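# Stow the limp 5.7 kg spare arm in the case

## Task

Pick up the unpowered spare robot arm (5.7 kg, its joints hang loose) from its desk and put it into the open case on the other desk. When done, it must rest motionless inside, sitting low enough that the lid could close, though the lid is left open. No part of it may drop freely by more than a few centimetres, or the task fails. The case has to finish standing upright on its desk, or the task fails. The robot must release the arm and back away from it. The robot must not topple or finish leaning, or the task fails. If the arm stays in place only because the robot is holding it, the task is not done.

## Robot and tools

ROBOT. A differential-drive wheeled base (it cannot move sideways) carrying a column, a head that tilts, and two 6-joint arms, each ending in a two-finger parallel gripper. Folded, as at the start, it measures 0.73 m long, 0.62 m wide and 1.88 m tall, and its front sits 0.40 m ahead of the column. Small objects may occasionally get nudged by an outside push.

FRAMES. Base frame: origin on the floor under the column, midway between the drive wheels; x forward, y left, z up. left_hand and right_hand are reported in this frame as the point where the fingers meet (the tips reach 8 mm past it). Each hand's z axis runs along the fingers (quat_wxyz rotates (0,0,1) onto that direction) and its y axis runs along the opening. The odometry frame is the base frame where the scene began.

execute_actions. Argument "actions": a list holding one action, or empty to just read state and images. An action may contain "base", "joints" and "speeds"; its motions start together. "base" holds exactly one key: translate_m, a straight drive as an offset from the current spot in metres, -3 to 3, positive forward; or rotate_rad, a turn in place as an offset in radians, -3.2 to 3.2, positive counter-clockwise (left). "joints" is a map from joint name to an absolute target: radians for joints, metres for gripper openings. Ranges: head_tilt_rad -0.61 to 1.308 (0 about level, positive tilts down); left_/right_joint1_rad -2.879 to 2.879; joint2 0 to 3.141; joint3 0 to 3.019; joint4 -1.692 to 1.57; joint5 -1.57 to 1.57 (positive swings the hand to the robot's right); joint6 -2.094 to 2.094 (positive rolls clockwise seen from behind); left_gripper_m/right_gripper_m 0 (closed) to 0.093. Done tolerances: head 0.03, joints 1-6 0.045, 0.14, 0.09, 0.055, 0.03, 0.035, grippers 0.003. "speeds" caps base speed for that action only: translate_m 0.05-0.8 m/s, rotate_rad 0.1-1 rad/s (default is the top); it does not slow arms. A base move needing over 8.667 s is refused; an action never exceeds 15 s. Unknown keys or out-of-range values reject the call with no motion. A joint left out may still be driving to its earlier target. "cameras": list from cam_head_left, cam_head_right, cam_left_wrist, cam_right_wrist, nav_camera, all; null or omitted means all, [] means none.

wait: "seconds" 0 to 10; commands nothing and returns state and images. zoom_image: "camera" plus "region" [x0, y0, x1, y1] in pixels of that camera's latest full image, origin top-left, at most 504x504. read_manual: only licence text, no motion. finished_scene: "scene" integer; ends the scene irreversibly and reports success, so the goal must already hold on its own.

ARM GEOMETRY. Left joint1 at -1.57 (right at 1.57) with joints 5 and 6 at 0 puts the arm in a vertical plane pointing forward, 0.23 m to that side of the column. Let a = j2 - 0.35, b = 1.05 + j2 - j3, c = b - j4 (c = 1.57 means fingers straight down). Hand point: ahead 0.12 + 0.39 sin a + 0.38 cos b + 0.25 cos c; up 1.46 + 0.39 cos a - 0.38 sin b - 0.25 sin c. E.g. j2, j3, j4 = 0.93, 0.78, 0.14 gives 0.60 m ahead, 1.21 m up. The real hand usually sits lower and nearer the column, up to about 5 cm off, about 12 cm with a heavy or far load; trust the reported hand point (1-6 cm accuracy). Empty reach is about 1 m from the shoulder, lowest about 0.47 m up; the floor is out of reach.

LOADS AND GRIPPING. Fingers down, one arm handles roughly 3.2 kg near 0.4 m ahead (0.65-1.2 m up), 2 kg out to 0.6 m, 1 kg out to 0.8 m. One grip holds about 2-6 kg depending on slipperiness, so the 5.7 kg limp arm likely needs both hands and careful support of its swinging parts. Overloaded or flat-fingered arms sag and report time_out or off_target. To grip, command an opening below the object's width; off_target is then normal. A reading 0.002 m or more above the target means something is held. Fingers are 7 cm long; the gripper body is 10 cm wide, 7 cm thick.

RESULT LINES. base_status and joint_status: done, off_target (resting short, may still push), contact_stop (base only, a wheel stalled), time_out, not_followed, limit_stop_at_motor_heat. "joint command not followed" with a "cause:" line means a self-collision check blocked an arm; back each moved joint off by 0.05 rad or more, or move the other arm. on_its_own lists uncommanded items; "held at" is a held target, not a position. base_odometry counts wheel turns only; if turned_by_wheels and turned_by_imu disagree by over about 4 % and 0.05 rad, the base hit something or slipped. base_tilt is in degrees (forward, right positive). motor_effort covers left_wheel and right_wheel in percent, bracket value = peak. wheel_motors_off = 1 while wheels are cut. Motor temperatures are listed per arm; MOTOR HOT appears at 85 °C, an OVER-TEMPERATURE FAULT at 100 °C drops that arm.

CAUTIONS. After a base stall, back up 0.05 m before turning or retrying. A desk top 0.30-1.20 m high can slide over the base housing and strike the column. Base pushing for about 3 s cuts the wheels for 2 s. A blocked arm keeps straining and heats up; resend its reported joint positions to relax it (a held load then sinks about 1 cm per kg). Targets within 0.03 rad (0.08 for joints 2 and 3) may not move; for gentle contact step about 0.05 rad per call from the last target. Never let the arms strike or press each other hard. The simulation continues while you reason, holding the last command.

CAMERAS. Head cameras at 1.47-1.58 m look forward, tilted down by head_tilt_rad. Wrist fisheye cameras sit 0.10 m behind the fingertips, looking along the fingers angled 0.62 rad toward the hand's +x; image right is the hand's -y. nav_camera looks forward from 0.23 m up at the base front. Calibration lines give K and T_world_to_cam relative to the base frame.

Each tool is called after "Call:" as name(argument=value, ...), one argument or row to a line, values as JSON.

## Session

Call:
execute_actions(
  actions=[
    {"joints":{"head_tilt_rad":0.6}},
  ],
)

Scene clock: 0.73 s.
Motor temperatures (°C, as the motors report them): left_arm=[25 25 26 26 25 27] | right_arm=[25 24 27 26 27 24]
base_odometry: x=+0.000 y=+0.000 heading=+0.000 (m, m, rad; odometry frame)
turned_by_wheels: +0.000 (rad since the last result)
turned_by_imu: +0.000 (rad since the last result)
base_tilt: forward=+0.0 right=-0.2 (deg)
base_status: not commanded
joint_positions: head_tilt_rad=+0.618 left_joint1_rad=-1.600 left_joint2_rad=+0.917 left_joint3_rad=+0.384 left_joint4_rad=-0.987 left_joint5_rad=+0.019 left_joint6_rad=-0.063 left_gripper_m=+0.094 right_joint1_rad=+1.570 right_joint2_rad=+0.875 right_joint3_rad=+0.389 right_joint4_rad=-0.981 right_joint5_rad=+0.055 right_joint6_rad=-0.016 right_gripper_m=+0.095
joint_status: all done
wheel_motors_off: 0
motor_effort: left_wheel=-1(1) right_wheel=+2(3) (%)
left_hand: x=+0.1218 y=+0.2157 z=+1.2649 quat_wxyz=(+0.478, +0.019, -0.878, +0.001) (m; base frame)
right_hand: x=+0.1334 y=-0.2351 z=+1.2628 quat_wxyz=(+0.455, +0.019, -0.890, +0.021) (m; base frame)
pictures: cam_head_left, cam_head_right, cam_left_wrist, cam_right_wrist, nav_camera
camera_calibration (this result's frames):
cam_head_left: T_world_to_cam=[[0.0637729, -0.997861, 0.014358, 0.000889904], [-0.486349, -0.0436391, -0.872674, 1.36017], [0.871434, 0.0486699, -0.488091, 0.626456], [0, 0, 0, 1]] pos_world=[0.115543, 0.0297548, 1.49274]
cam_head_right: T_world_to_cam=[[0.0713363, -0.99737, 0.0127864, -0.0581482], [-0.505571, -0.0472051, -0.861492, 1.34306], [0.859831, 0.0549913, -0.507609, 0.660218], [0, 0, 0, 1]] pos_world=[0.115484, -0.0309024, 1.49291]
Images, in order (width x height): cam_head_left 504x504, cam_head_right 504x504, cam_left_wrist 616x616, cam_right_wrist 616x616, nav_camera 504x504.

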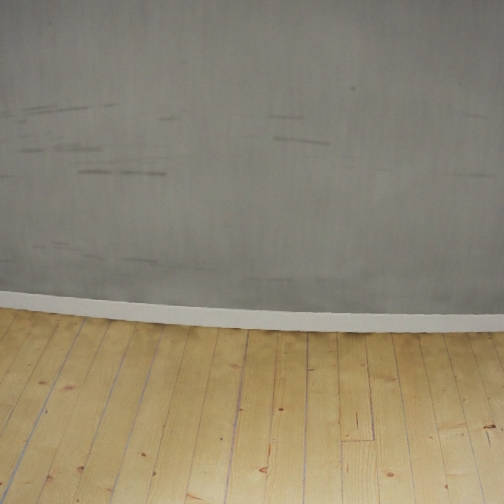

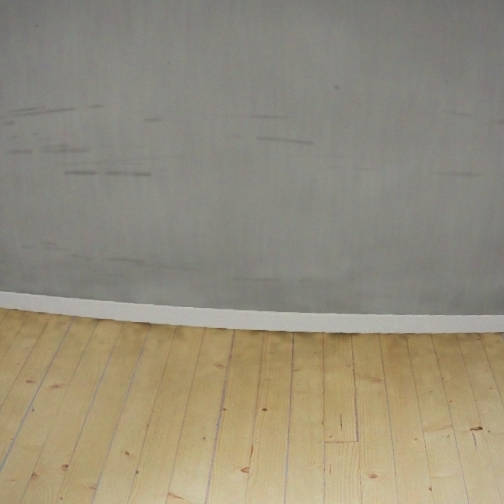

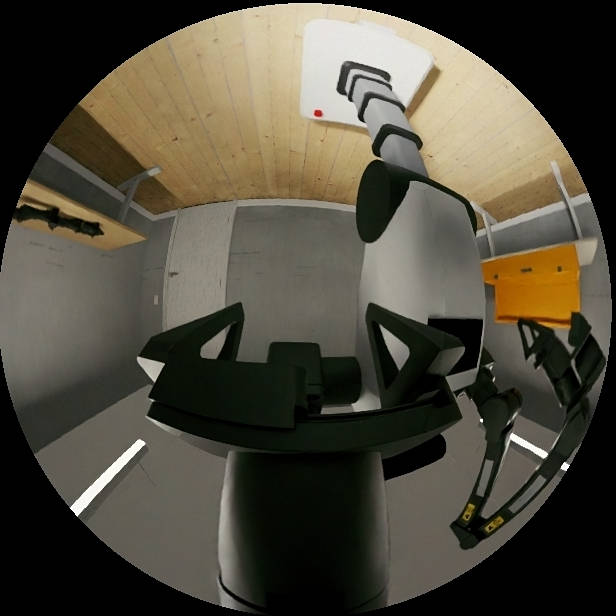

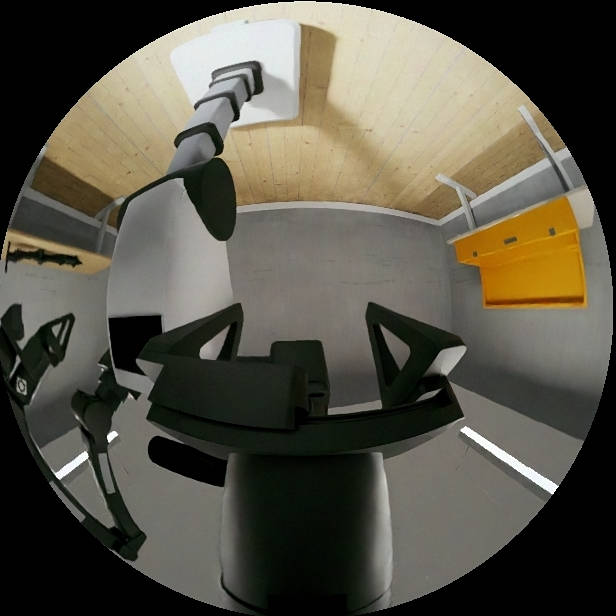

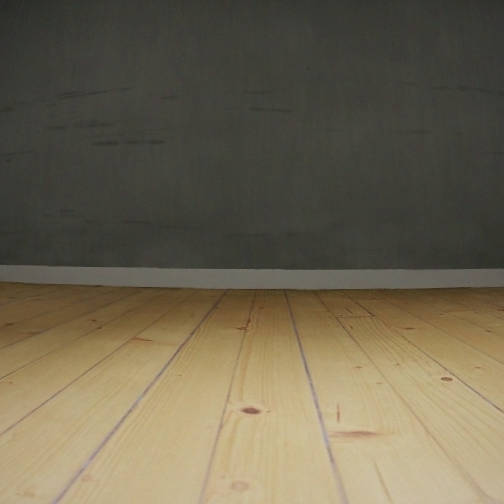

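Call:
execute_actions(
  actions=[
    {"base":{"rotate_rad":1.75},"joints":{"head_tilt_rad":0.45}},
  ],
  cameras=["cam_head_left","cam_left_wrist"],
)

Scene clock: 5.87 s.
Motor temperatures (°C, as the motors report them): left_arm=[25 25 26 26 25 27] | right_arm=[25 24 27 26 27 24]
base_odometry: x=+0.000 y=+0.000 heading=+1.749 (m, m, rad; odometry frame)
turned_by_wheels: +1.749 (rad since the last result)
turned_by_imu: +1.725 (rad since the last result)
base_tilt: forward=+0.0 right=-0.3 (deg)
base_status: done
joint_positions: head_tilt_rad=+0.469 left_joint1_rad=-1.600 left_joint2_rad=+0.917 left_joint3_rad=+0.384 left_joint4_rad=-0.987 left_joint5_rad=+0.019 left_joint6_rad=-0.063 left_gripper_m=+0.094 right_joint1_rad=+1.570 right_joint2_rad=+0.875 right_joint3_rad=+0.389 right_joint4_rad=-0.981 right_joint5_rad=+0.055 right_joint6_rad=-0.016 right_gripper_m=+0.095
joint_status: all done
wheel_motors_off: 0
motor_effort: left_wheel=-4(36) right_wheel=+4(40) (%)
left_hand: x=+0.1218 y=+0.2157 z=+1.2649 quat_wxyz=(+0.478, +0.019, -0.878, +0.001) (m; base frame)
right_hand: x=+0.1334 y=-0.2351 z=+1.2628 quat_wxyz=(+0.455, +0.019, -0.890, +0.021) (m; base frame)
pictures: cam_head_left, cam_left_wrist
camera_calibration (this result's frames):
cam_head_left: T_world_to_cam=[[0.0609303, -0.997861, 0.0236775, -0.01332], [-0.351235, -0.0436391, -0.93527, 1.44981], [0.934303, 0.0486699, -0.353143, 0.415492], [0, 0, 0, 1]] pos_world=[0.12184, 0.0297548, 1.503]
Images, in order (width x height): cam_head_left 504x504, cam_left_wrist 616x616.

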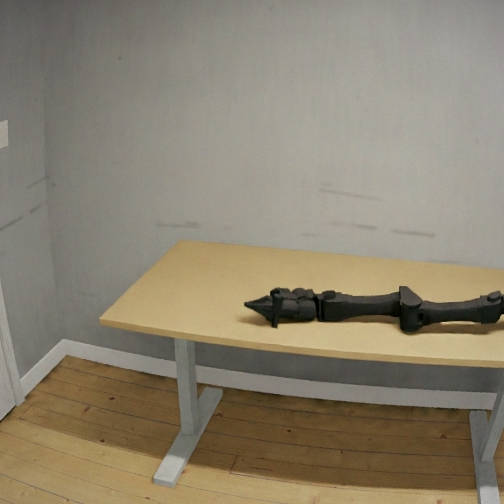

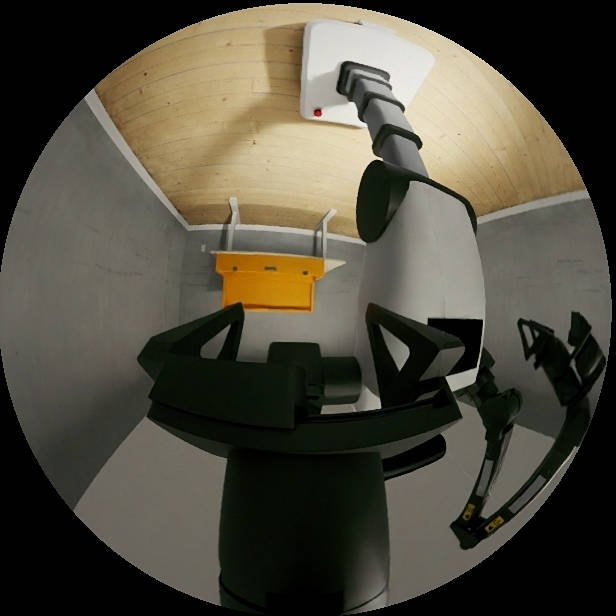

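Call:
execute_actions(
  actions=[
    {"base":{"rotate_rad":-0.5}},
  ],
  cameras=["cam_head_left","cam_right_wrist"],
)

Scene clock: 10.17 s.
Motor temperatures (°C, as the motors report them): left_arm=[25 25 26 26 25 27] | right_arm=[25 24 27 26 27 24]
base_odometry: x=+0.000 y=+0.000 heading=+1.250 (m, m, rad; odometry frame)
turned_by_wheels: -0.499 (rad since the last result)
turned_by_imu: -0.495 (rad since the last result)
base_tilt: forward=+0.0 right=-0.3 (deg)
base_status: done
joint_positions: head_tilt_rad=+0.469 left_joint1_rad=-1.600 left_joint2_rad=+0.917 left_joint3_rad=+0.384 left_joint4_rad=-0.987 left_joint5_rad=+0.019 left_joint6_rad=-0.063 left_gripper_m=+0.094 right_joint1_rad=+1.570 right_joint2_rad=+0.875 right_joint3_rad=+0.389 right_joint4_rad=-0.981 right_joint5_rad=+0.055 right_joint6_rad=-0.016 right_gripper_m=+0.095
joint_status: not commanded
wheel_motors_off: 0
motor_effort: left_wheel=+3(22) right_wheel=-2(18) (%)
left_hand: x=+0.1218 y=+0.2157 z=+1.2649 quat_wxyz=(+0.478, +0.019, -0.878, +0.001) (m; base frame)
right_hand: x=+0.1334 y=-0.2351 z=+1.2628 quat_wxyz=(+0.455, +0.019, -0.890, +0.021) (m; base frame)
pictures: cam_head_left, cam_right_wrist
camera_calibration (this result's frames):
cam_head_left: T_world_to_cam=[[0.0609296, -0.997861, 0.0236795, -0.0133229], [-0.351205, -0.0436391, -0.935281, 1.44982], [0.934314, 0.0486699, -0.353113, 0.415445], [0, 0, 0, 1]] pos_world=[0.121841, 0.0297548, 1.50301]
Images, in order (width x height): cam_head_left 504x504, cam_right_wrist 616x616.

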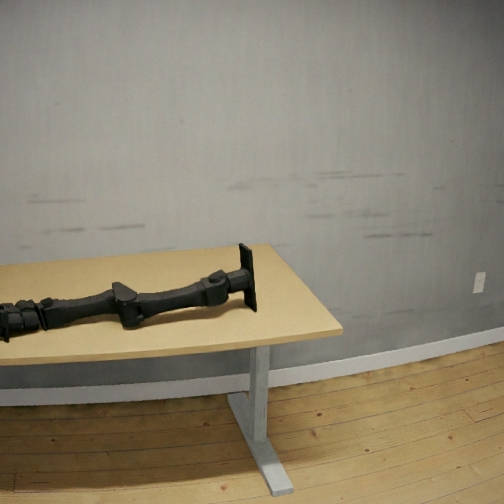

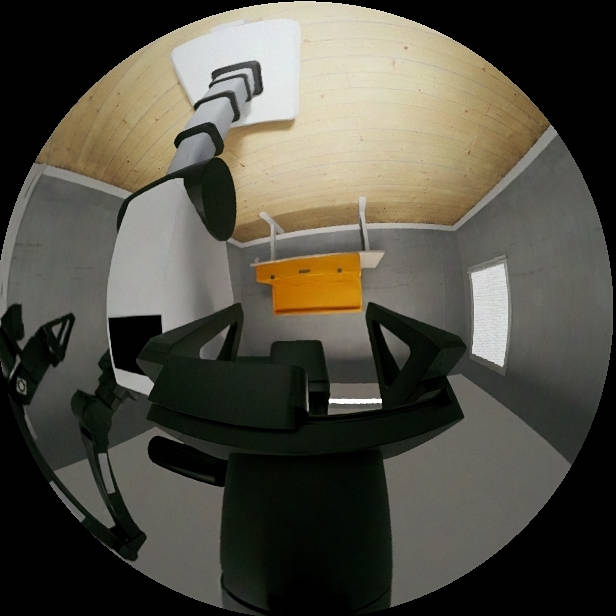

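Call:
execute_actions(
  actions=[
    {"base":{"rotate_rad":-2.75},"joints":{"head_tilt_rad":0.4}},
  ],
  cameras=["cam_head_left","cam_head_right"],
)

Scene clock: 15.33 s.
Motor temperatures (°C, as the motors report them): left_arm=[25 25 26 26 25 27] | right_arm=[25 24 27 26 27 24]
base_odometry: x=+0.000 y=+0.000 heading=-1.499 (m, m, rad; odometry frame)
turned_by_wheels: -2.749 (rad since the last result)
turned_by_imu: -2.715 (rad since the last result)
base_tilt: forward=-0.1 right=-0.2 (deg)
base_status: done
joint_positions: head_tilt_rad=+0.419 left_joint1_rad=-1.600 left_joint2_rad=+0.917 left_joint3_rad=+0.384 left_joint4_rad=-0.987 left_joint5_rad=+0.019 left_joint6_rad=-0.063 left_gripper_m=+0.094 right_joint1_rad=+1.570 right_joint2_rad=+0.875 right_joint3_rad=+0.389 right_joint4_rad=-0.981 right_joint5_rad=+0.055 right_joint6_rad=-0.016 right_gripper_m=+0.095
joint_status: all done
wheel_motors_off: 0
motor_effort: left_wheel=+4(32) right_wheel=-4(38) (%)
left_hand: x=+0.1218 y=+0.2157 z=+1.2649 quat_wxyz=(+0.478, +0.019, -0.878, +0.001) (m; base frame)
right_hand: x=+0.1334 y=-0.2351 z=+1.2628 quat_wxyz=(+0.455, +0.019, -0.890, +0.021) (m; base frame)
pictures: cam_head_left, cam_head_right
camera_calibration (this result's frames):
cam_head_left: T_world_to_cam=[[0.0596772, -0.997861, 0.0266788, -0.0178793], [-0.304282, -0.0436391, -0.951582, 1.47258], [0.950711, 0.0486699, -0.306235, 0.342433], [0, 0, 0, 1]] pos_world=[0.123591, 0.0297548, 1.50662]
cam_head_right: T_world_to_cam=[[0.0674021, -0.99737, 0.026633, -0.0792753], [-0.325335, -0.0472051, -0.94442, 1.46175], [0.943194, 0.0549913, -0.327661, 0.378929], [0, 0, 0, 1]] pos_world=[0.123499, -0.0309024, 1.50678]
Images, in order (width x height): cam_head_left 504x504, cam_head_right 504x504.

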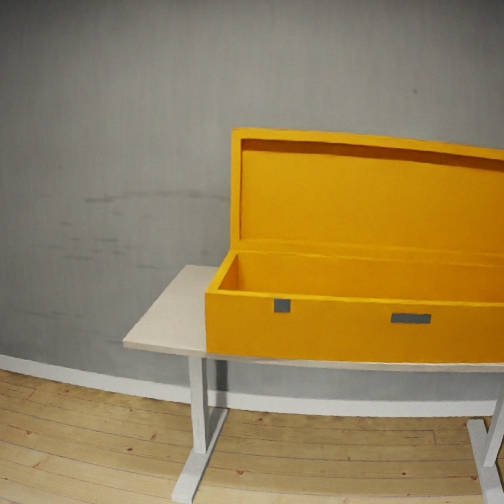

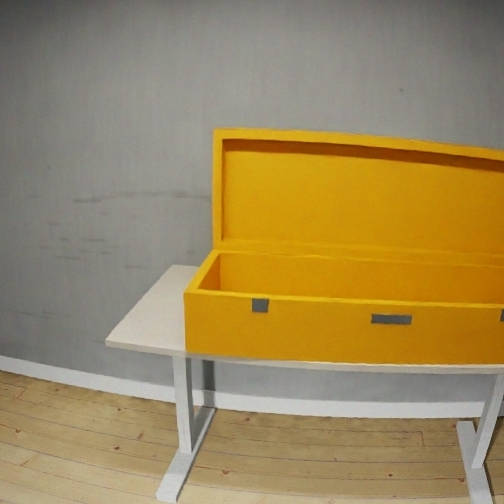

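Call:
execute_actions(
  actions=[
    {"base":{"rotate_rad":2.95}},
  ],
  cameras=[],
)

Call:
execute_actions(
  actions=[
    {"base":{"translate_m":0.85}},
  ],
  cameras=[],
)

Call:
execute_actions(
  actions=[
    {"base":{"rotate_rad":0.15},"joints":{"head_tilt_rad":0.85,"left_joint2_rad":1.2,"left_joint3_rad":1.3,"left_joint4_rad":-0.6,"right_joint2_rad":1.2,"right_joint3_rad":1.3,"right_joint4_rad":-0.6}},
  ],
  cameras=["cam_head_left","cam_head_right"],
)

Scene clock: 24.93 s.
Motor temperatures (°C, as the motors report them): left_arm=[25 25 26 26 25 27] | right_arm=[25 24 27 26 27 24]
base_odometry: x=+0.000 y=+0.000 heading=+1.450 (m, m, rad; odometry frame)
turned_by_wheels: +2.949 (rad since the last result)
turned_by_imu: +2.911 (rad since the last result)
base_tilt: forward=+0.0 right=-0.2 (deg)
base_status: done
joint_positions: head_tilt_rad=+0.419 left_joint1_rad=-1.600 left_joint2_rad=+0.917 left_joint3_rad=+0.384 left_joint4_rad=-0.987 left_joint5_rad=+0.019 left_joint6_rad=-0.063 left_gripper_m=+0.094 right_joint1_rad=+1.570 right_joint2_rad=+0.875 right_joint3_rad=+0.389 right_joint4_rad=-0.981 right_joint5_rad=+0.055 right_joint6_rad=-0.016 right_gripper_m=+0.095
joint_status: not commanded
wheel_motors_off: 0
motor_effort: left_wheel=-4(31) right_wheel=+4(32) (%)
left_hand: x=+0.1218 y=+0.2157 z=+1.2649 quat_wxyz=(+0.478, +0.019, -0.878, +0.001) (m; base frame)
right_hand: x=+0.1334 y=-0.2351 z=+1.2628 quat_wxyz=(+0.455, +0.019, -0.890, +0.021) (m; base frame)
pictures: none
No camera images: the call's "cameras" was empty. Leave "cameras" out to get every camera's image.

Scene clock: 27.77 s.
Motor temperatures (°C, as the motors report them): left_arm=[25 25 26 26 25 27] | right_arm=[25 24 27 26 27 24]
base_odometry: x=+0.102 y=+0.844 heading=+1.450 (m, m, rad; odometry frame)
turned_by_wheels: +0.000 (rad since the last result)
turned_by_imu: +0.001 (rad since the last result)
base_tilt: forward=-0.1 right=-0.3 (deg)
base_status: done
joint_positions: head_tilt_rad=+0.418 left_joint1_rad=-1.600 left_joint2_rad=+0.917 left_joint3_rad=+0.386 left_joint4_rad=-0.987 left_joint5_rad=+0.019 left_joint6_rad=-0.063 left_gripper_m=+0.094 right_joint1_rad=+1.570 right_joint2_rad=+0.875 right_joint3_rad=+0.391 right_joint4_rad=-0.981 right_joint5_rad=+0.055 right_joint6_rad=-0.016 right_gripper_m=+0.095
joint_status: not commanded
wheel_motors_off: 0
motor_effort: left_wheel=+0(40) right_wheel=+0(51) (%)
left_hand: x=+0.1226 y=+0.2157 z=+1.2645 quat_wxyz=(+0.478, +0.019, -0.878, +0.001) (m; base frame)
right_hand: x=+0.1344 y=-0.2351 z=+1.2625 quat_wxyz=(+0.454, +0.019, -0.891, +0.021) (m; base frame)
pictures: none
No camera images: the call's "cameras" was empty. Leave "cameras" out to get every camera's image.

Scene clock: 29.17 s.
Motor temperatures (°C, as the motors report them): left_arm=[25 26 26 26 25 27] | right_arm=[25 24 27 26 27 24]
base_odometry: x=+0.102 y=+0.844 heading=+1.599 (m, m, rad; odometry frame)
turned_by_wheels: +0.149 (rad since the last result)
turned_by_imu: +0.145 (rad since the last result)
base_tilt: forward=+0.0 right=-0.3 (deg)
base_status: done
joint_positions: head_tilt_rad=+0.852 left_joint1_rad=-1.600 left_joint2_rad=+1.210 left_joint3_rad=+1.285 left_joint4_rad=-0.606 left_joint5_rad=+0.019 left_joint6_rad=-0.063 left_gripper_m=+0.094 right_joint1_rad=+1.570 right_joint2_rad=+1.208 right_joint3_rad=+1.284 right_joint4_rad=-0.600 right_joint5_rad=+0.055 right_joint6_rad=-0.016 right_gripper_m=+0.095
joint_status: all done
wheel_motors_off: 0
motor_effort: left_wheel=-1(37) right_wheel=+1(37) (%)
left_hand: x=+0.6295 y=+0.2051 z=+1.1451 quat_wxyz=(+0.005, +0.024, -0.999, +0.022) (m; base frame)
right_hand: x=+0.6315 y=-0.2355 z=+1.1459 quat_wxyz=(+0.000, +0.008, -1.000, +0.028) (m; base frame)
pictures: cam_head_left, cam_head_right
camera_calibration (this result's frames):
cam_head_left: T_world_to_cam=[[0.0653642, -0.997861, -0.000806457, 0.0241636], [-0.675285, -0.0436391, -0.736264, 1.15954], [0.734654, 0.0486699, -0.676694, 0.923742], [0, 0, 0, 1]] pos_world=[0.102811, 0.0297548, 1.47884]
cam_head_right: T_world_to_cam=[[0.0723578, -0.99737, -0.00408753, -0.0322135], [-0.691395, -0.0472051, -0.720933, 1.13589], [0.718845, 0.0549913, -0.692992, 0.952756], [0, 0, 0, 1]] pos_world=[0.102793, -0.0309024, 1.47902]
Images, in order (width x height): cam_head_left 504x504, cam_head_right 504x504.

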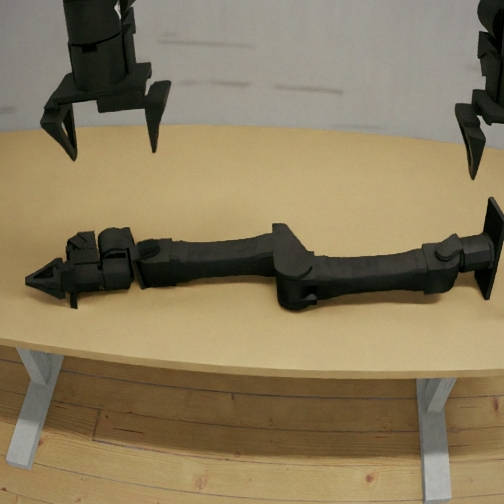

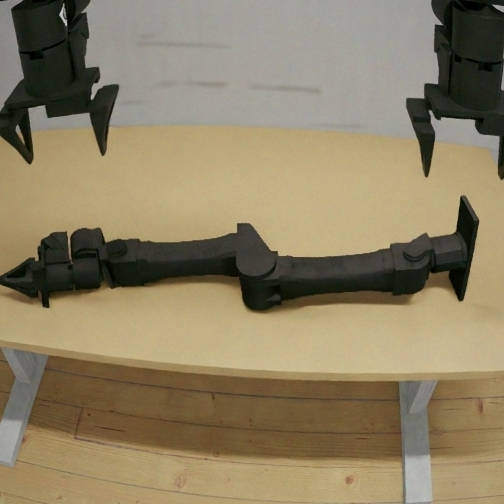

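Call:
execute_actions(
  actions=[
    {"base":{"translate_m":0.33},"speeds":{"translate_m":0.2},"joints":{"head_tilt_rad":1.1,"left_joint1_rad":-1.62,"left_joint2_rad":1.45,"left_joint3_rad":0.935,"left_joint4_rad":0,"left_joint6_rad":1.51,"left_joint5_rad":0,"right_joint1_rad":1.64,"right_joint2_rad":1.45,"right_joint3_rad":0.935,"right_joint4_rad":0,"right_joint5_rad":0,"right_joint6_rad":-1.57}},
  ],
  cameras=["cam_head_left","cam_head_right","cam_left_wrist","cam_right_wrist"],
)

Scene clock: 36.60 s.
Motor temperatures (°C, as the motors report them): left_arm=[25 26 27 26 25 27] | right_arm=[25 25 27 26 27 24]
base_odometry: x=+0.093 y=+1.174 heading=+1.599 (m, m, rad; odometry frame)
turned_by_wheels: +0.001 (rad since the last result)
turned_by_imu: +0.000 (rad since the last result)
base_tilt: forward=+0.1 right=-0.3 (deg)
base_status: done
joint_positions: head_tilt_rad=+1.099 left_joint1_rad=-1.615 left_joint2_rad=+1.465 left_joint3_rad=+0.938 left_joint4_rad=-0.011 left_joint5_rad=+0.003 left_joint6_rad=+1.498 left_gripper_m=+0.094 right_joint1_rad=+1.647 right_joint2_rad=+1.467 right_joint3_rad=+0.938 right_joint4_rad=-0.006 right_joint5_rad=+0.000 right_joint6_rad=-1.559 right_gripper_m=+0.095
joint_status: all done
wheel_motors_off: 0
motor_effort: left_wheel=+0(41) right_wheel=-1(41) (%)
left_hand: x=+0.4645 y=+0.1977 z=+0.9970 quat_wxyz=(-0.009, -0.689, -0.725, +0.020) (m; base frame)
right_hand: x=+0.4648 y=-0.1804 z=+0.9972 quat_wxyz=(-0.019, +0.716, -0.697, -0.027) (m; base frame)
pictures: cam_head_left, cam_head_right, cam_left_wrist, cam_right_wrist
camera_calibration (this result's frames):
cam_head_left: T_world_to_cam=[[0.0631711, -0.997861, -0.016809, 0.0489171], [-0.835201, -0.0436391, -0.548211, 0.877935], [0.546305, 0.0486699, -0.836171, 1.17876], [0, 0, 0, 1]] pos_world=[0.0862027, 0.0297548, 1.46776]
cam_head_right: T_world_to_cam=[[0.0691467, -0.99737, -0.0217047, -0.00492253], [-0.847059, -0.0472051, -0.529398, 0.848705], [0.526981, 0.0549913, -0.848096, 1.20121], [0, 0, 0, 1]] pos_world=[0.086229, -0.0309024, 1.46794]
cam_left_wrist: T_world_to_cam=[[-0.998542, -0.0514576, 0.0162954, 0.454234], [-0.0341047, 0.835488, 0.548449, -0.68935], [-0.0418365, 0.547094, -0.836025, 0.868329], [0, 0, 0, 1]] pos_world=[0.46639, 0.12426, 1.09662]
cam_right_wrist: T_world_to_cam=[[0.999666, 0.0254527, -0.00439625, -0.455241], [0.0237765, -0.840285, 0.541623, -0.700951], [0.0100916, -0.541546, -0.84061, 0.857298], [0, 0, 0, 1]] pos_world=[0.463104, -0.113145, 1.0983]
Images, in order (width x height): cam_head_left 504x504, cam_head_right 504x504, cam_left_wrist 616x616, cam_right_wrist 616x616.

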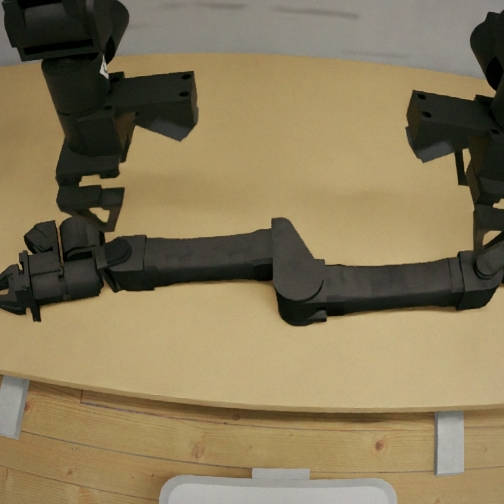

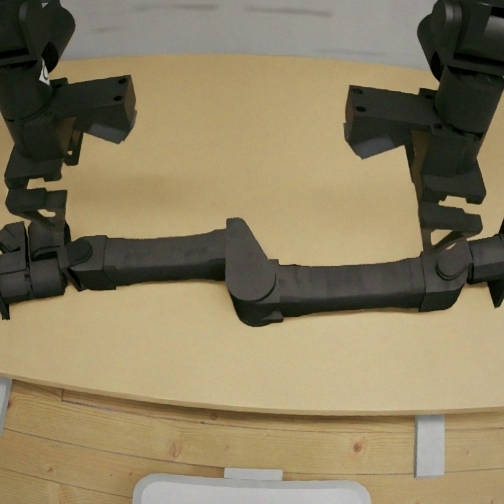

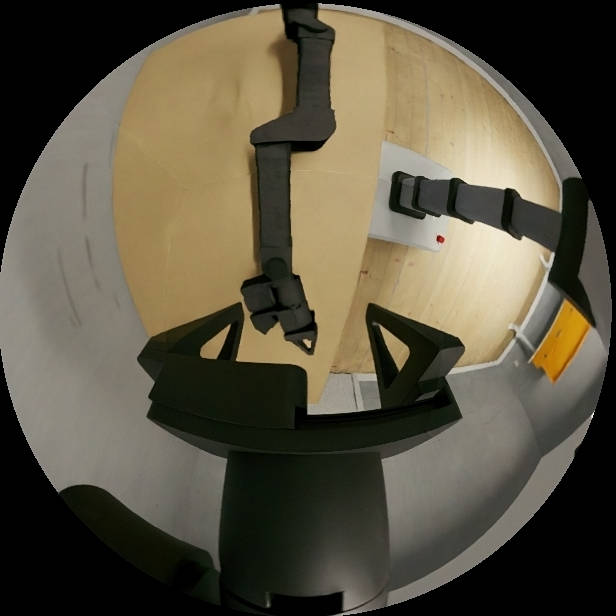

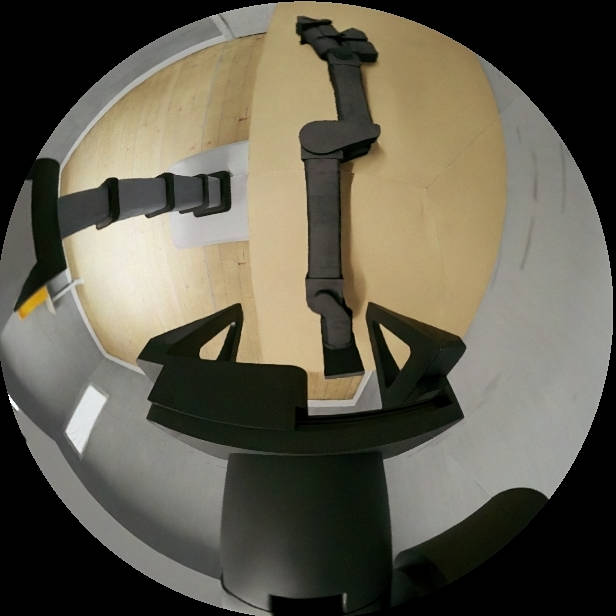

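Call:
execute_actions(
  actions=[
    {"base":{"translate_m":0.04},"joints":{"left_joint1_rad":-1.67,"left_joint2_rad":1.75,"left_joint3_rad":1.15,"left_joint4_rad":0.08,"right_joint2_rad":1.75,"right_joint3_rad":1.15,"right_joint4_rad":0.08}},
  ],
  cameras=["cam_head_left","cam_left_wrist","cam_right_wrist"],
)

Scene clock: 40.33 s.
Motor temperatures (°C, as the motors report them): left_arm=[25 27 27 26 25 27] | right_arm=[25 25 27 26 27 24]
base_odometry: x=+0.092 y=+1.214 heading=+1.599 (m, m, rad; odometry frame)
turned_by_wheels: +0.000 (rad since the last result)
turned_by_imu: -0.001 (rad since the last result)
base_tilt: forward=+0.0 right=-0.4 (deg)
base_status: done
joint_positions: head_tilt_rad=+1.100 left_joint1_rad=-1.676 left_joint2_rad=+1.752 left_joint3_rad=+1.147 left_joint4_rad=+0.076 left_joint5_rad=+0.002 left_joint6_rad=+1.499 left_gripper_m=+0.094 right_joint1_rad=+1.647 right_joint2_rad=+1.749 right_joint3_rad=+1.147 right_joint4_rad=+0.081 right_joint5_rad=+0.000 right_joint6_rad=-1.560 right_gripper_m=+0.095
joint_status: all done
wheel_motors_off: 0
motor_effort: left_wheel=+0(32) right_wheel=-1(31) (%)
left_hand: x=+0.4690 y=+0.1528 z=+0.8962 quat_wxyz=(-0.029, -0.699, -0.713, +0.036) (m; base frame)
right_hand: x=+0.4731 y=-0.1733 z=+0.8955 quat_wxyz=(-0.024, +0.716, -0.697, -0.022) (m; base frame)
pictures: cam_head_left, cam_left_wrist, cam_right_wrist
camera_calibration (this result's frames):
cam_head_left: T_world_to_cam=[[0.0631589, -0.997861, -0.0168546, 0.048988], [-0.835597, -0.0436391, -0.547607, 0.877026], [0.5457, 0.0486699, -0.836566, 1.17939], [0, 0, 0, 1]] pos_world=[0.0861505, 0.0297548, 1.46773]
cam_left_wrist: T_world_to_cam=[[-0.999752, -0.020544, 0.00854652, 0.460779], [-0.0134267, 0.863288, 0.504533, -0.570912], [-0.0177433, 0.504293, -0.86335, 0.828591], [0, 0, 0, 1]] pos_world=[0.467701, 0.0844747, 0.99947]
cam_right_wrist: T_world_to_cam=[[0.999633, 0.0252815, 0.00973659, -0.476818], [0.0159852, -0.840582, 0.541448, -0.636324], [0.021873, -0.541094, -0.840678, 0.770062], [0, 0, 0, 1]] pos_world=[0.469971, -0.106152, 0.996553]
Images, in order (width x height): cam_head_left 504x504, cam_left_wrist 616x616, cam_right_wrist 616x616.

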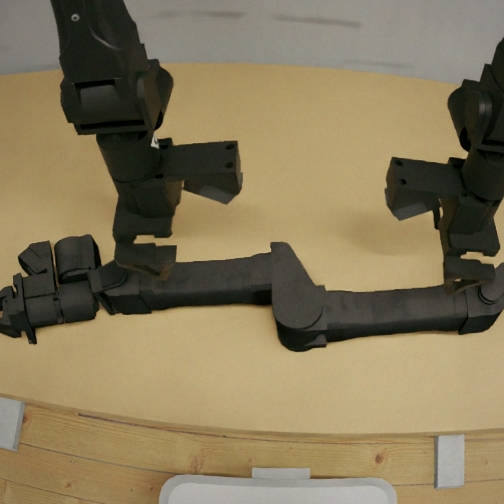

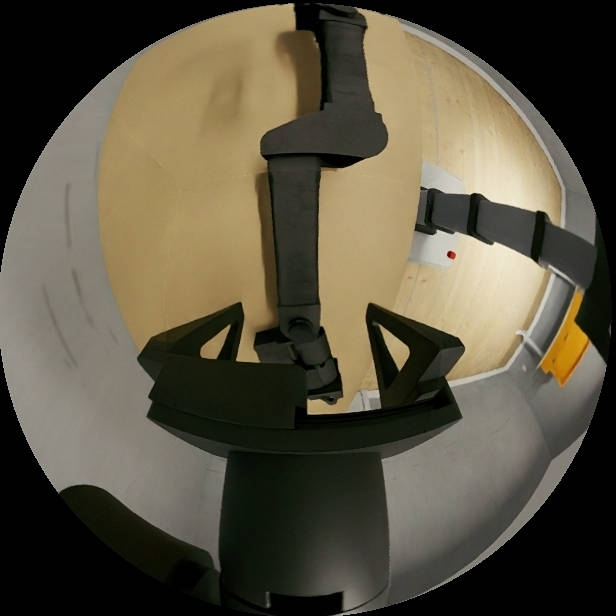

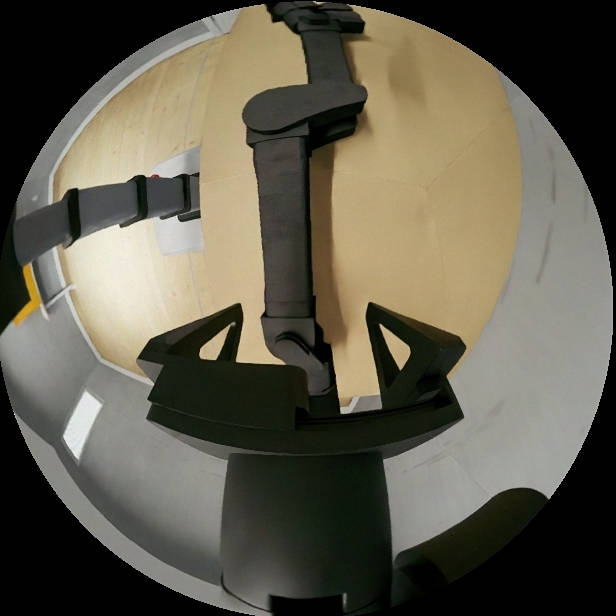

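Call:
execute_actions(
  actions=[
    {"joints":{"left_joint2_rad":1.98,"left_joint3_rad":1.35,"left_joint4_rad":0.11,"right_joint1_rad":1.69,"right_joint2_rad":1.98,"right_joint3_rad":1.31,"right_joint4_rad":0.15}},
  ],
  cameras=["cam_head_left","cam_left_wrist","cam_right_wrist"],
)

Scene clock: 42.60 s.
Motor temperatures (°C, as the motors report them): left_arm=[25 27 27 26 25 27] | right_arm=[25 25 27 26 27 24]
base_odometry: x=+0.092 y=+1.214 heading=+1.599 (m, m, rad; odometry frame)
turned_by_wheels: +0.000 (rad since the last result)
turned_by_imu: +0.000 (rad since the last result)
base_tilt: forward=+0.0 right=-0.2 (deg)
base_status: not commanded
joint_positions: head_tilt_rad=+1.100 left_joint1_rad=-1.676 left_joint2_rad=+1.981 left_joint3_rad=+1.347 left_joint4_rad=+0.102 left_joint5_rad=+0.002 left_joint6_rad=+1.499 left_gripper_m=+0.094 right_joint1_rad=+1.695 right_joint2_rad=+1.974 right_joint3_rad=+1.307 right_joint4_rad=+0.149 right_joint5_rad=-0.002 right_joint6_rad=-1.560 right_gripper_m=+0.095
joint_status: all done
wheel_motors_off: 0
motor_effort: left_wheel=+0(1) right_wheel=-1(2) (%)
left_hand: x=+0.4614 y=+0.1453 z=+0.8097 quat_wxyz=(-0.028, -0.699, -0.713, +0.037) (m; base frame)
right_hand: x=+0.4516 y=-0.1326 z=+0.8153 quat_wxyz=(-0.040, +0.724, -0.688, -0.037) (m; base frame)
pictures: cam_head_left, cam_left_wrist, cam_right_wrist
camera_calibration (this result's frames):
cam_head_left: T_world_to_cam=[[0.063159, -0.997861, -0.0168546, 0.048988], [-0.835597, -0.0436391, -0.547607, 0.877026], [0.545701, 0.0486699, -0.836566, 1.17939], [0, 0, 0, 1]] pos_world=[0.0861506, 0.0297548, 1.46773]
cam_left_wrist: T_world_to_cam=[[-0.999728, -0.0202691, 0.0115775, 0.451314], [-0.0116564, 0.863211, 0.504709, -0.521857], [-0.0202238, 0.504436, -0.863212, 0.758566], [0, 0, 0, 1]] pos_world=[0.460449, 0.0769721, 0.912964]
cam_right_wrist: T_world_to_cam=[[0.998745, 0.048227, 0.0134891, -0.455211], [0.0348518, -0.862812, 0.504322, -0.539456], [0.0359605, -0.503219, -0.863411, 0.742358], [0, 0, 0, 1]] pos_world=[0.446746, -0.0699268, 0.91916]
Images, in order (width x height): cam_head_left 504x504, cam_left_wrist 616x616, cam_right_wrist 616x616.

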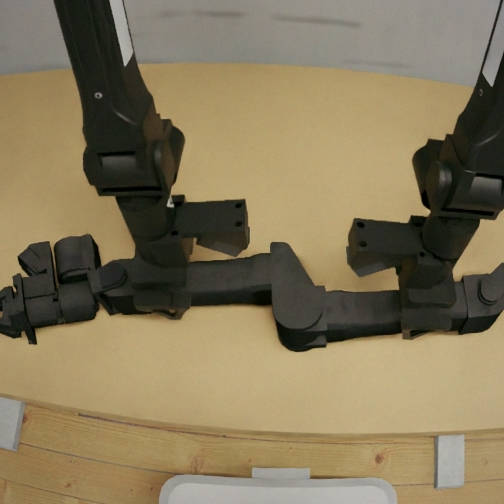

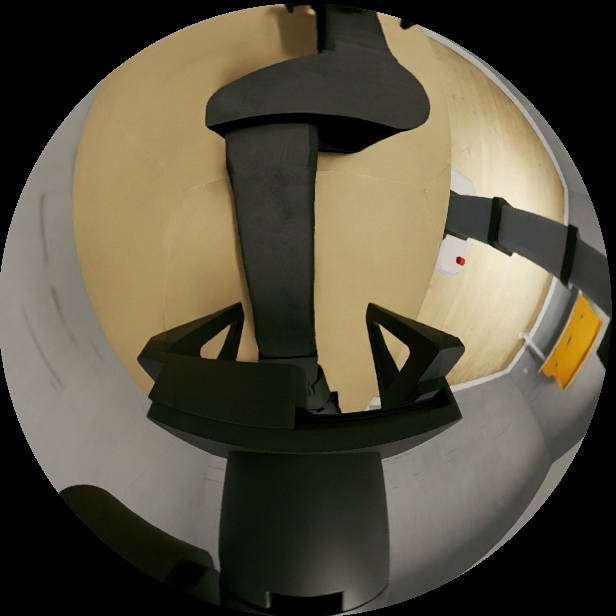

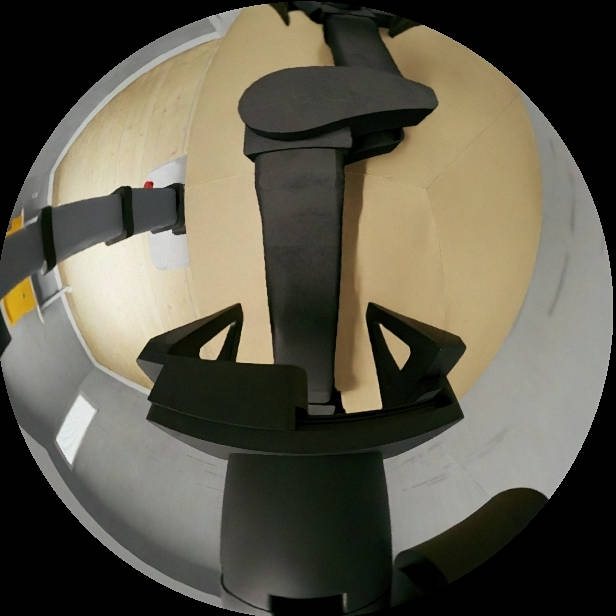

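Call:
execute_actions(
  actions=[
    {"joints":{"left_joint1_rad":-1.635,"right_joint1_rad":1.645,"left_joint2_rad":2.04,"left_joint3_rad":1.41,"right_joint2_rad":2.05,"right_joint3_rad":1.39,"right_joint4_rad":0.14}},
  ],
  cameras=["cam_head_left"],
)

Call:
execute_actions(
  actions=[
    {"joints":{"left_gripper_m":0,"right_gripper_m":0}},
  ],
  cameras=["cam_head_left","cam_left_wrist","cam_right_wrist"],
)

Scene clock: 45.40 s.
Motor temperatures (°C, as the motors report them): left_arm=[25 27 27 26 25 27] | right_arm=[25 25 27 26 27 24]
base_odometry: x=+0.092 y=+1.214 heading=+1.599 (m, m, rad; odometry frame)
turned_by_wheels: +0.000 (rad since the last result)
turned_by_imu: -0.001 (rad since the last result)
base_tilt: forward=+0.0 right=-0.3 (deg)
base_status: not commanded
joint_positions: head_tilt_rad=+1.100 left_joint1_rad=-1.631 left_joint2_rad=+2.012 left_joint3_rad=+1.414 left_joint4_rad=+0.102 left_joint5_rad=+0.002 left_joint6_rad=+1.499 left_gripper_m=+0.094 right_joint1_rad=+1.641 right_joint2_rad=+2.031 right_joint3_rad=+1.389 right_joint4_rad=+0.141 right_joint5_rad=-0.001 right_joint6_rad=-1.559 right_gripper_m=+0.095
joint_status: all done
wheel_motors_off: 0
motor_effort: left_wheel=+0(1) right_wheel=-1(1) (%)
left_hand: x=+0.4848 y=+0.1775 z=+0.7944 quat_wxyz=(-0.029, -0.692, -0.722, +0.010) (m; base frame)
right_hand: x=+0.4655 y=-0.1715 z=+0.7890 quat_wxyz=(-0.030, +0.715, -0.699, -0.014) (m; base frame)
pictures: cam_head_left
camera_calibration (this result's frames):
cam_head_left: T_world_to_cam=[[0.0631589, -0.997861, -0.0168546, 0.048988], [-0.835597, -0.0436391, -0.547607, 0.877026], [0.5457, 0.0486699, -0.836566, 1.17939], [0, 0, 0, 1]] pos_world=[0.0861505, 0.0297548, 1.46773]
Images, in order (width x height): cam_head_left 504x504.

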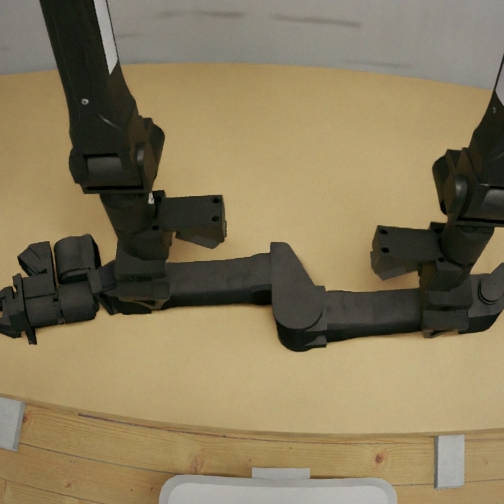

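Scene clock: 46.13 s.
Motor temperatures (°C, as the motors report them): left_arm=[25 27 27 26 25 27] | right_arm=[25 25 27 26 27 24]
base_odometry: x=+0.092 y=+1.214 heading=+1.599 (m, m, rad; odometry frame)
turned_by_wheels: +0.000 (rad since the last result)
turned_by_imu: +0.000 (rad since the last result)
base_tilt: forward=+0.1 right=-0.4 (deg)
base_status: not commanded
joint_positions: head_tilt_rad=+1.100 left_joint1_rad=-1.631 left_joint2_rad=+2.015 left_joint3_rad=+1.410 left_joint4_rad=+0.103 left_joint5_rad=+0.002 left_joint6_rad=+1.498 left_gripper_m=+0.053 right_joint1_rad=+1.641 right_joint2_rad=+2.037 right_joint3_rad=+1.378 right_joint4_rad=+0.137 right_joint5_rad=-0.001 right_joint6_rad=-1.566 right_gripper_m=+0.055
joint_status: left_gripper_m off_target (ended at +0.053, target +0.000); right_gripper_m off_target (ended at +0.055, target +0.000)
wheel_motors_off: 0
motor_effort: left_wheel=+0(1) right_wheel=+0(1) (%)
left_hand: x=+0.4801 y=+0.1776 z=+0.7932 quat_wxyz=(-0.026, -0.691, -0.722, +0.013) (m; base frame)
right_hand: x=+0.4542 y=-0.1715 z=+0.7874 quat_wxyz=(-0.023, +0.717, -0.696, -0.021) (m; base frame)
pictures: cam_head_left, cam_left_wrist, cam_right_wrist
camera_calibration (this result's frames):
cam_head_left: T_world_to_cam=[[0.063159, -0.997861, -0.0168546, 0.048988], [-0.835597, -0.0436391, -0.547607, 0.877026], [0.545701, 0.0486699, -0.836566, 1.17939], [0, 0, 0, 1]] pos_world=[0.0861505, 0.0297548, 1.46773]
cam_left_wrist: T_world_to_cam=[[-0.998804, -0.0449329, -0.0192565, 0.499214], [-0.0482526, 0.842995, 0.535753, -0.544704], [-0.00783987, 0.536042, -0.844155, 0.701773], [0, 0, 0, 1]] pos_world=[0.477835, 0.105434, 0.893846]
cam_right_wrist: T_world_to_cam=[[0.999554, 0.0284141, 0.00921518, -0.455874], [0.0187961, -0.83805, 0.54527, -0.579817], [0.0232162, -0.544853, -0.83821, 0.677456], [0, 0, 0, 1]] pos_world=[0.450841, -0.103848, 0.888208]
Images, in order (width x height): cam_head_left 504x504, cam_left_wrist 616x616, cam_right_wrist 616x616.

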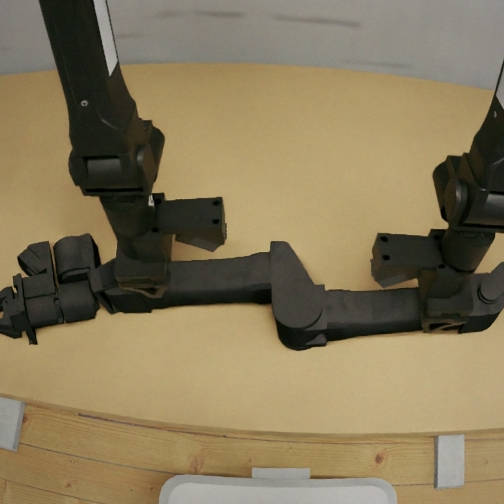

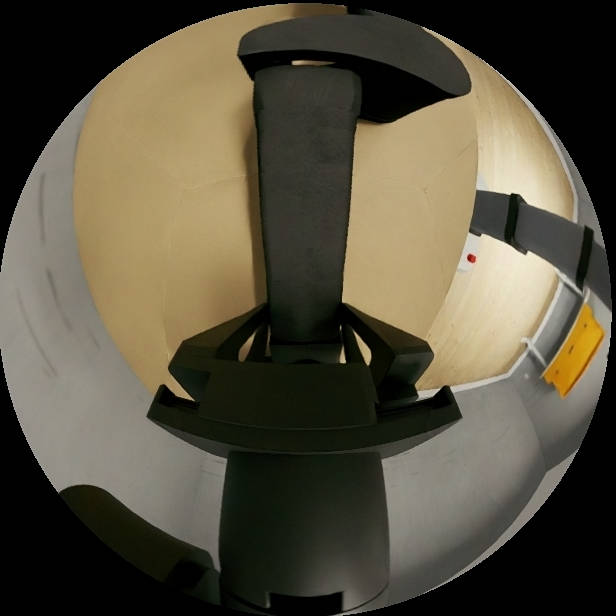

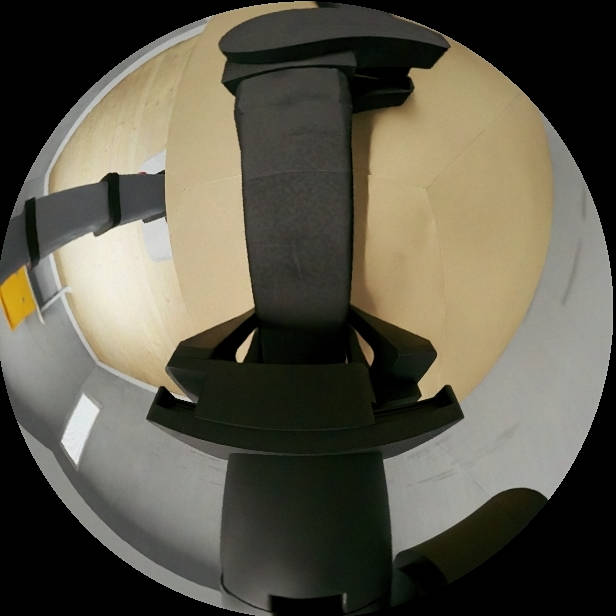

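Call:
execute_actions(
  actions=[
    {"joints":{"left_joint2_rad":1.7,"left_joint3_rad":1.1,"left_joint4_rad":0.08,"right_joint2_rad":1.7,"right_joint3_rad":1.1,"right_joint4_rad":0.08}},
  ],
  cameras=["cam_head_left"],
)

Call:
execute_actions(
  actions=[
    {"joints":{"left_joint2_rad":1.2,"left_joint3_rad":0.75,"left_joint4_rad":-0.07,"right_joint2_rad":1.2,"right_joint3_rad":0.75,"right_joint4_rad":-0.07}},
  ],
  cameras=["cam_head_left"],
)

Scene clock: 49.63 s.
Motor temperatures (°C, as the motors report them): left_arm=[25 27 27 26 25 27] | right_arm=[25 26 27 26 27 24]
base_odometry: x=+0.092 y=+1.214 heading=+1.599 (m, m, rad; odometry frame)
turned_by_wheels: +0.000 (rad since the last result)
turned_by_imu: -0.001 (rad since the last result)
base_tilt: forward=+0.1 right=-0.1 (deg)
base_status: not commanded
joint_positions: head_tilt_rad=+1.100 left_joint1_rad=-1.635 left_joint2_rad=+1.816 left_joint3_rad=+1.134 left_joint4_rad=+0.083 left_joint5_rad=+0.002 left_joint6_rad=+1.460 left_gripper_m=+0.053 right_joint1_rad=+1.650 right_joint2_rad=+1.825 right_joint3_rad=+1.124 right_joint4_rad=+0.083 right_joint5_rad=+0.002 right_joint6_rad=-1.591 right_gripper_m=+0.055
joint_status: all done
wheel_motors_off: 0
motor_effort: left_wheel=+1(3) right_wheel=+0(4) (%)
left_hand: x=+0.4269 y=+0.1805 z=+0.8739 quat_wxyz=(+0.009, -0.679, -0.733, +0.046) (m; base frame)
right_hand: x=+0.4153 y=-0.1724 z=+0.8724 quat_wxyz=(+0.010, +0.728, -0.683, -0.056) (m; base frame)
pictures: cam_head_left
camera_calibration (this result's frames):
cam_head_left: T_world_to_cam=[[0.0631589, -0.997861, -0.0168546, 0.048988], [-0.835597, -0.0436391, -0.547607, 0.877026], [0.5457, 0.0486699, -0.836566, 1.17939], [0, 0, 0, 1]] pos_world=[0.0861505, 0.0297548, 1.46773]
Images, in order (width x height): cam_head_left 504x504.

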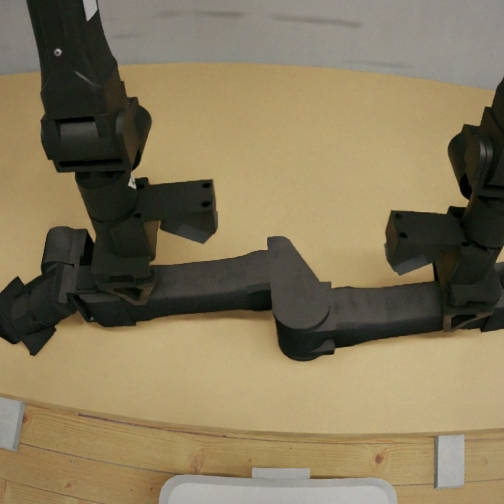

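Scene clock: 51.27 s.
Motor temperatures (°C, as the motors report them): left_arm=[25 27 27 26 25 27] | right_arm=[25 26 27 26 27 24]
base_odometry: x=+0.092 y=+1.214 heading=+1.599 (m, m, rad; odometry frame)
turned_by_wheels: +0.000 (rad since the last result)
turned_by_imu: +0.000 (rad since the last result)
base_tilt: forward=+0.1 right=-0.3 (deg)
base_status: not commanded
joint_positions: head_tilt_rad=+1.100 left_joint1_rad=-1.649 left_joint2_rad=+1.315 left_joint3_rad=+0.761 left_joint4_rad=-0.059 left_joint5_rad=+0.012 left_joint6_rad=+1.448 left_gripper_m=+0.053 right_joint1_rad=+1.663 right_joint2_rad=+1.308 right_joint3_rad=+0.746 right_joint4_rad=-0.065 right_joint5_rad=-0.006 right_joint6_rad=-1.587 right_gripper_m=+0.055
joint_status: all done
wheel_motors_off: 0
motor_effort: left_wheel=+0(3) right_wheel=-1(4) (%)
left_hand: x=+0.4063 y=+0.1822 z=+1.0489 quat_wxyz=(+0.008, -0.677, -0.734, +0.059) (m; base frame)
right_hand: x=+0.3981 y=-0.1774 z=+1.0520 quat_wxyz=(+0.007, +0.728, -0.682, -0.066) (m; base frame)
pictures: cam_head_left
camera_calibration (this result's frames):
cam_head_left: T_world_to_cam=[[0.063159, -0.997861, -0.0168546, 0.048988], [-0.835597, -0.0436391, -0.547607, 0.877026], [0.545701, 0.0486699, -0.836566, 1.17939], [0, 0, 0, 1]] pos_world=[0.0861506, 0.0297548, 1.46773]
Images, in order (width x height): cam_head_left 504x504.

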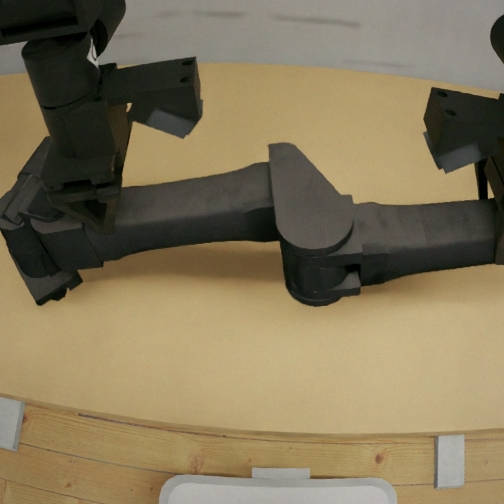

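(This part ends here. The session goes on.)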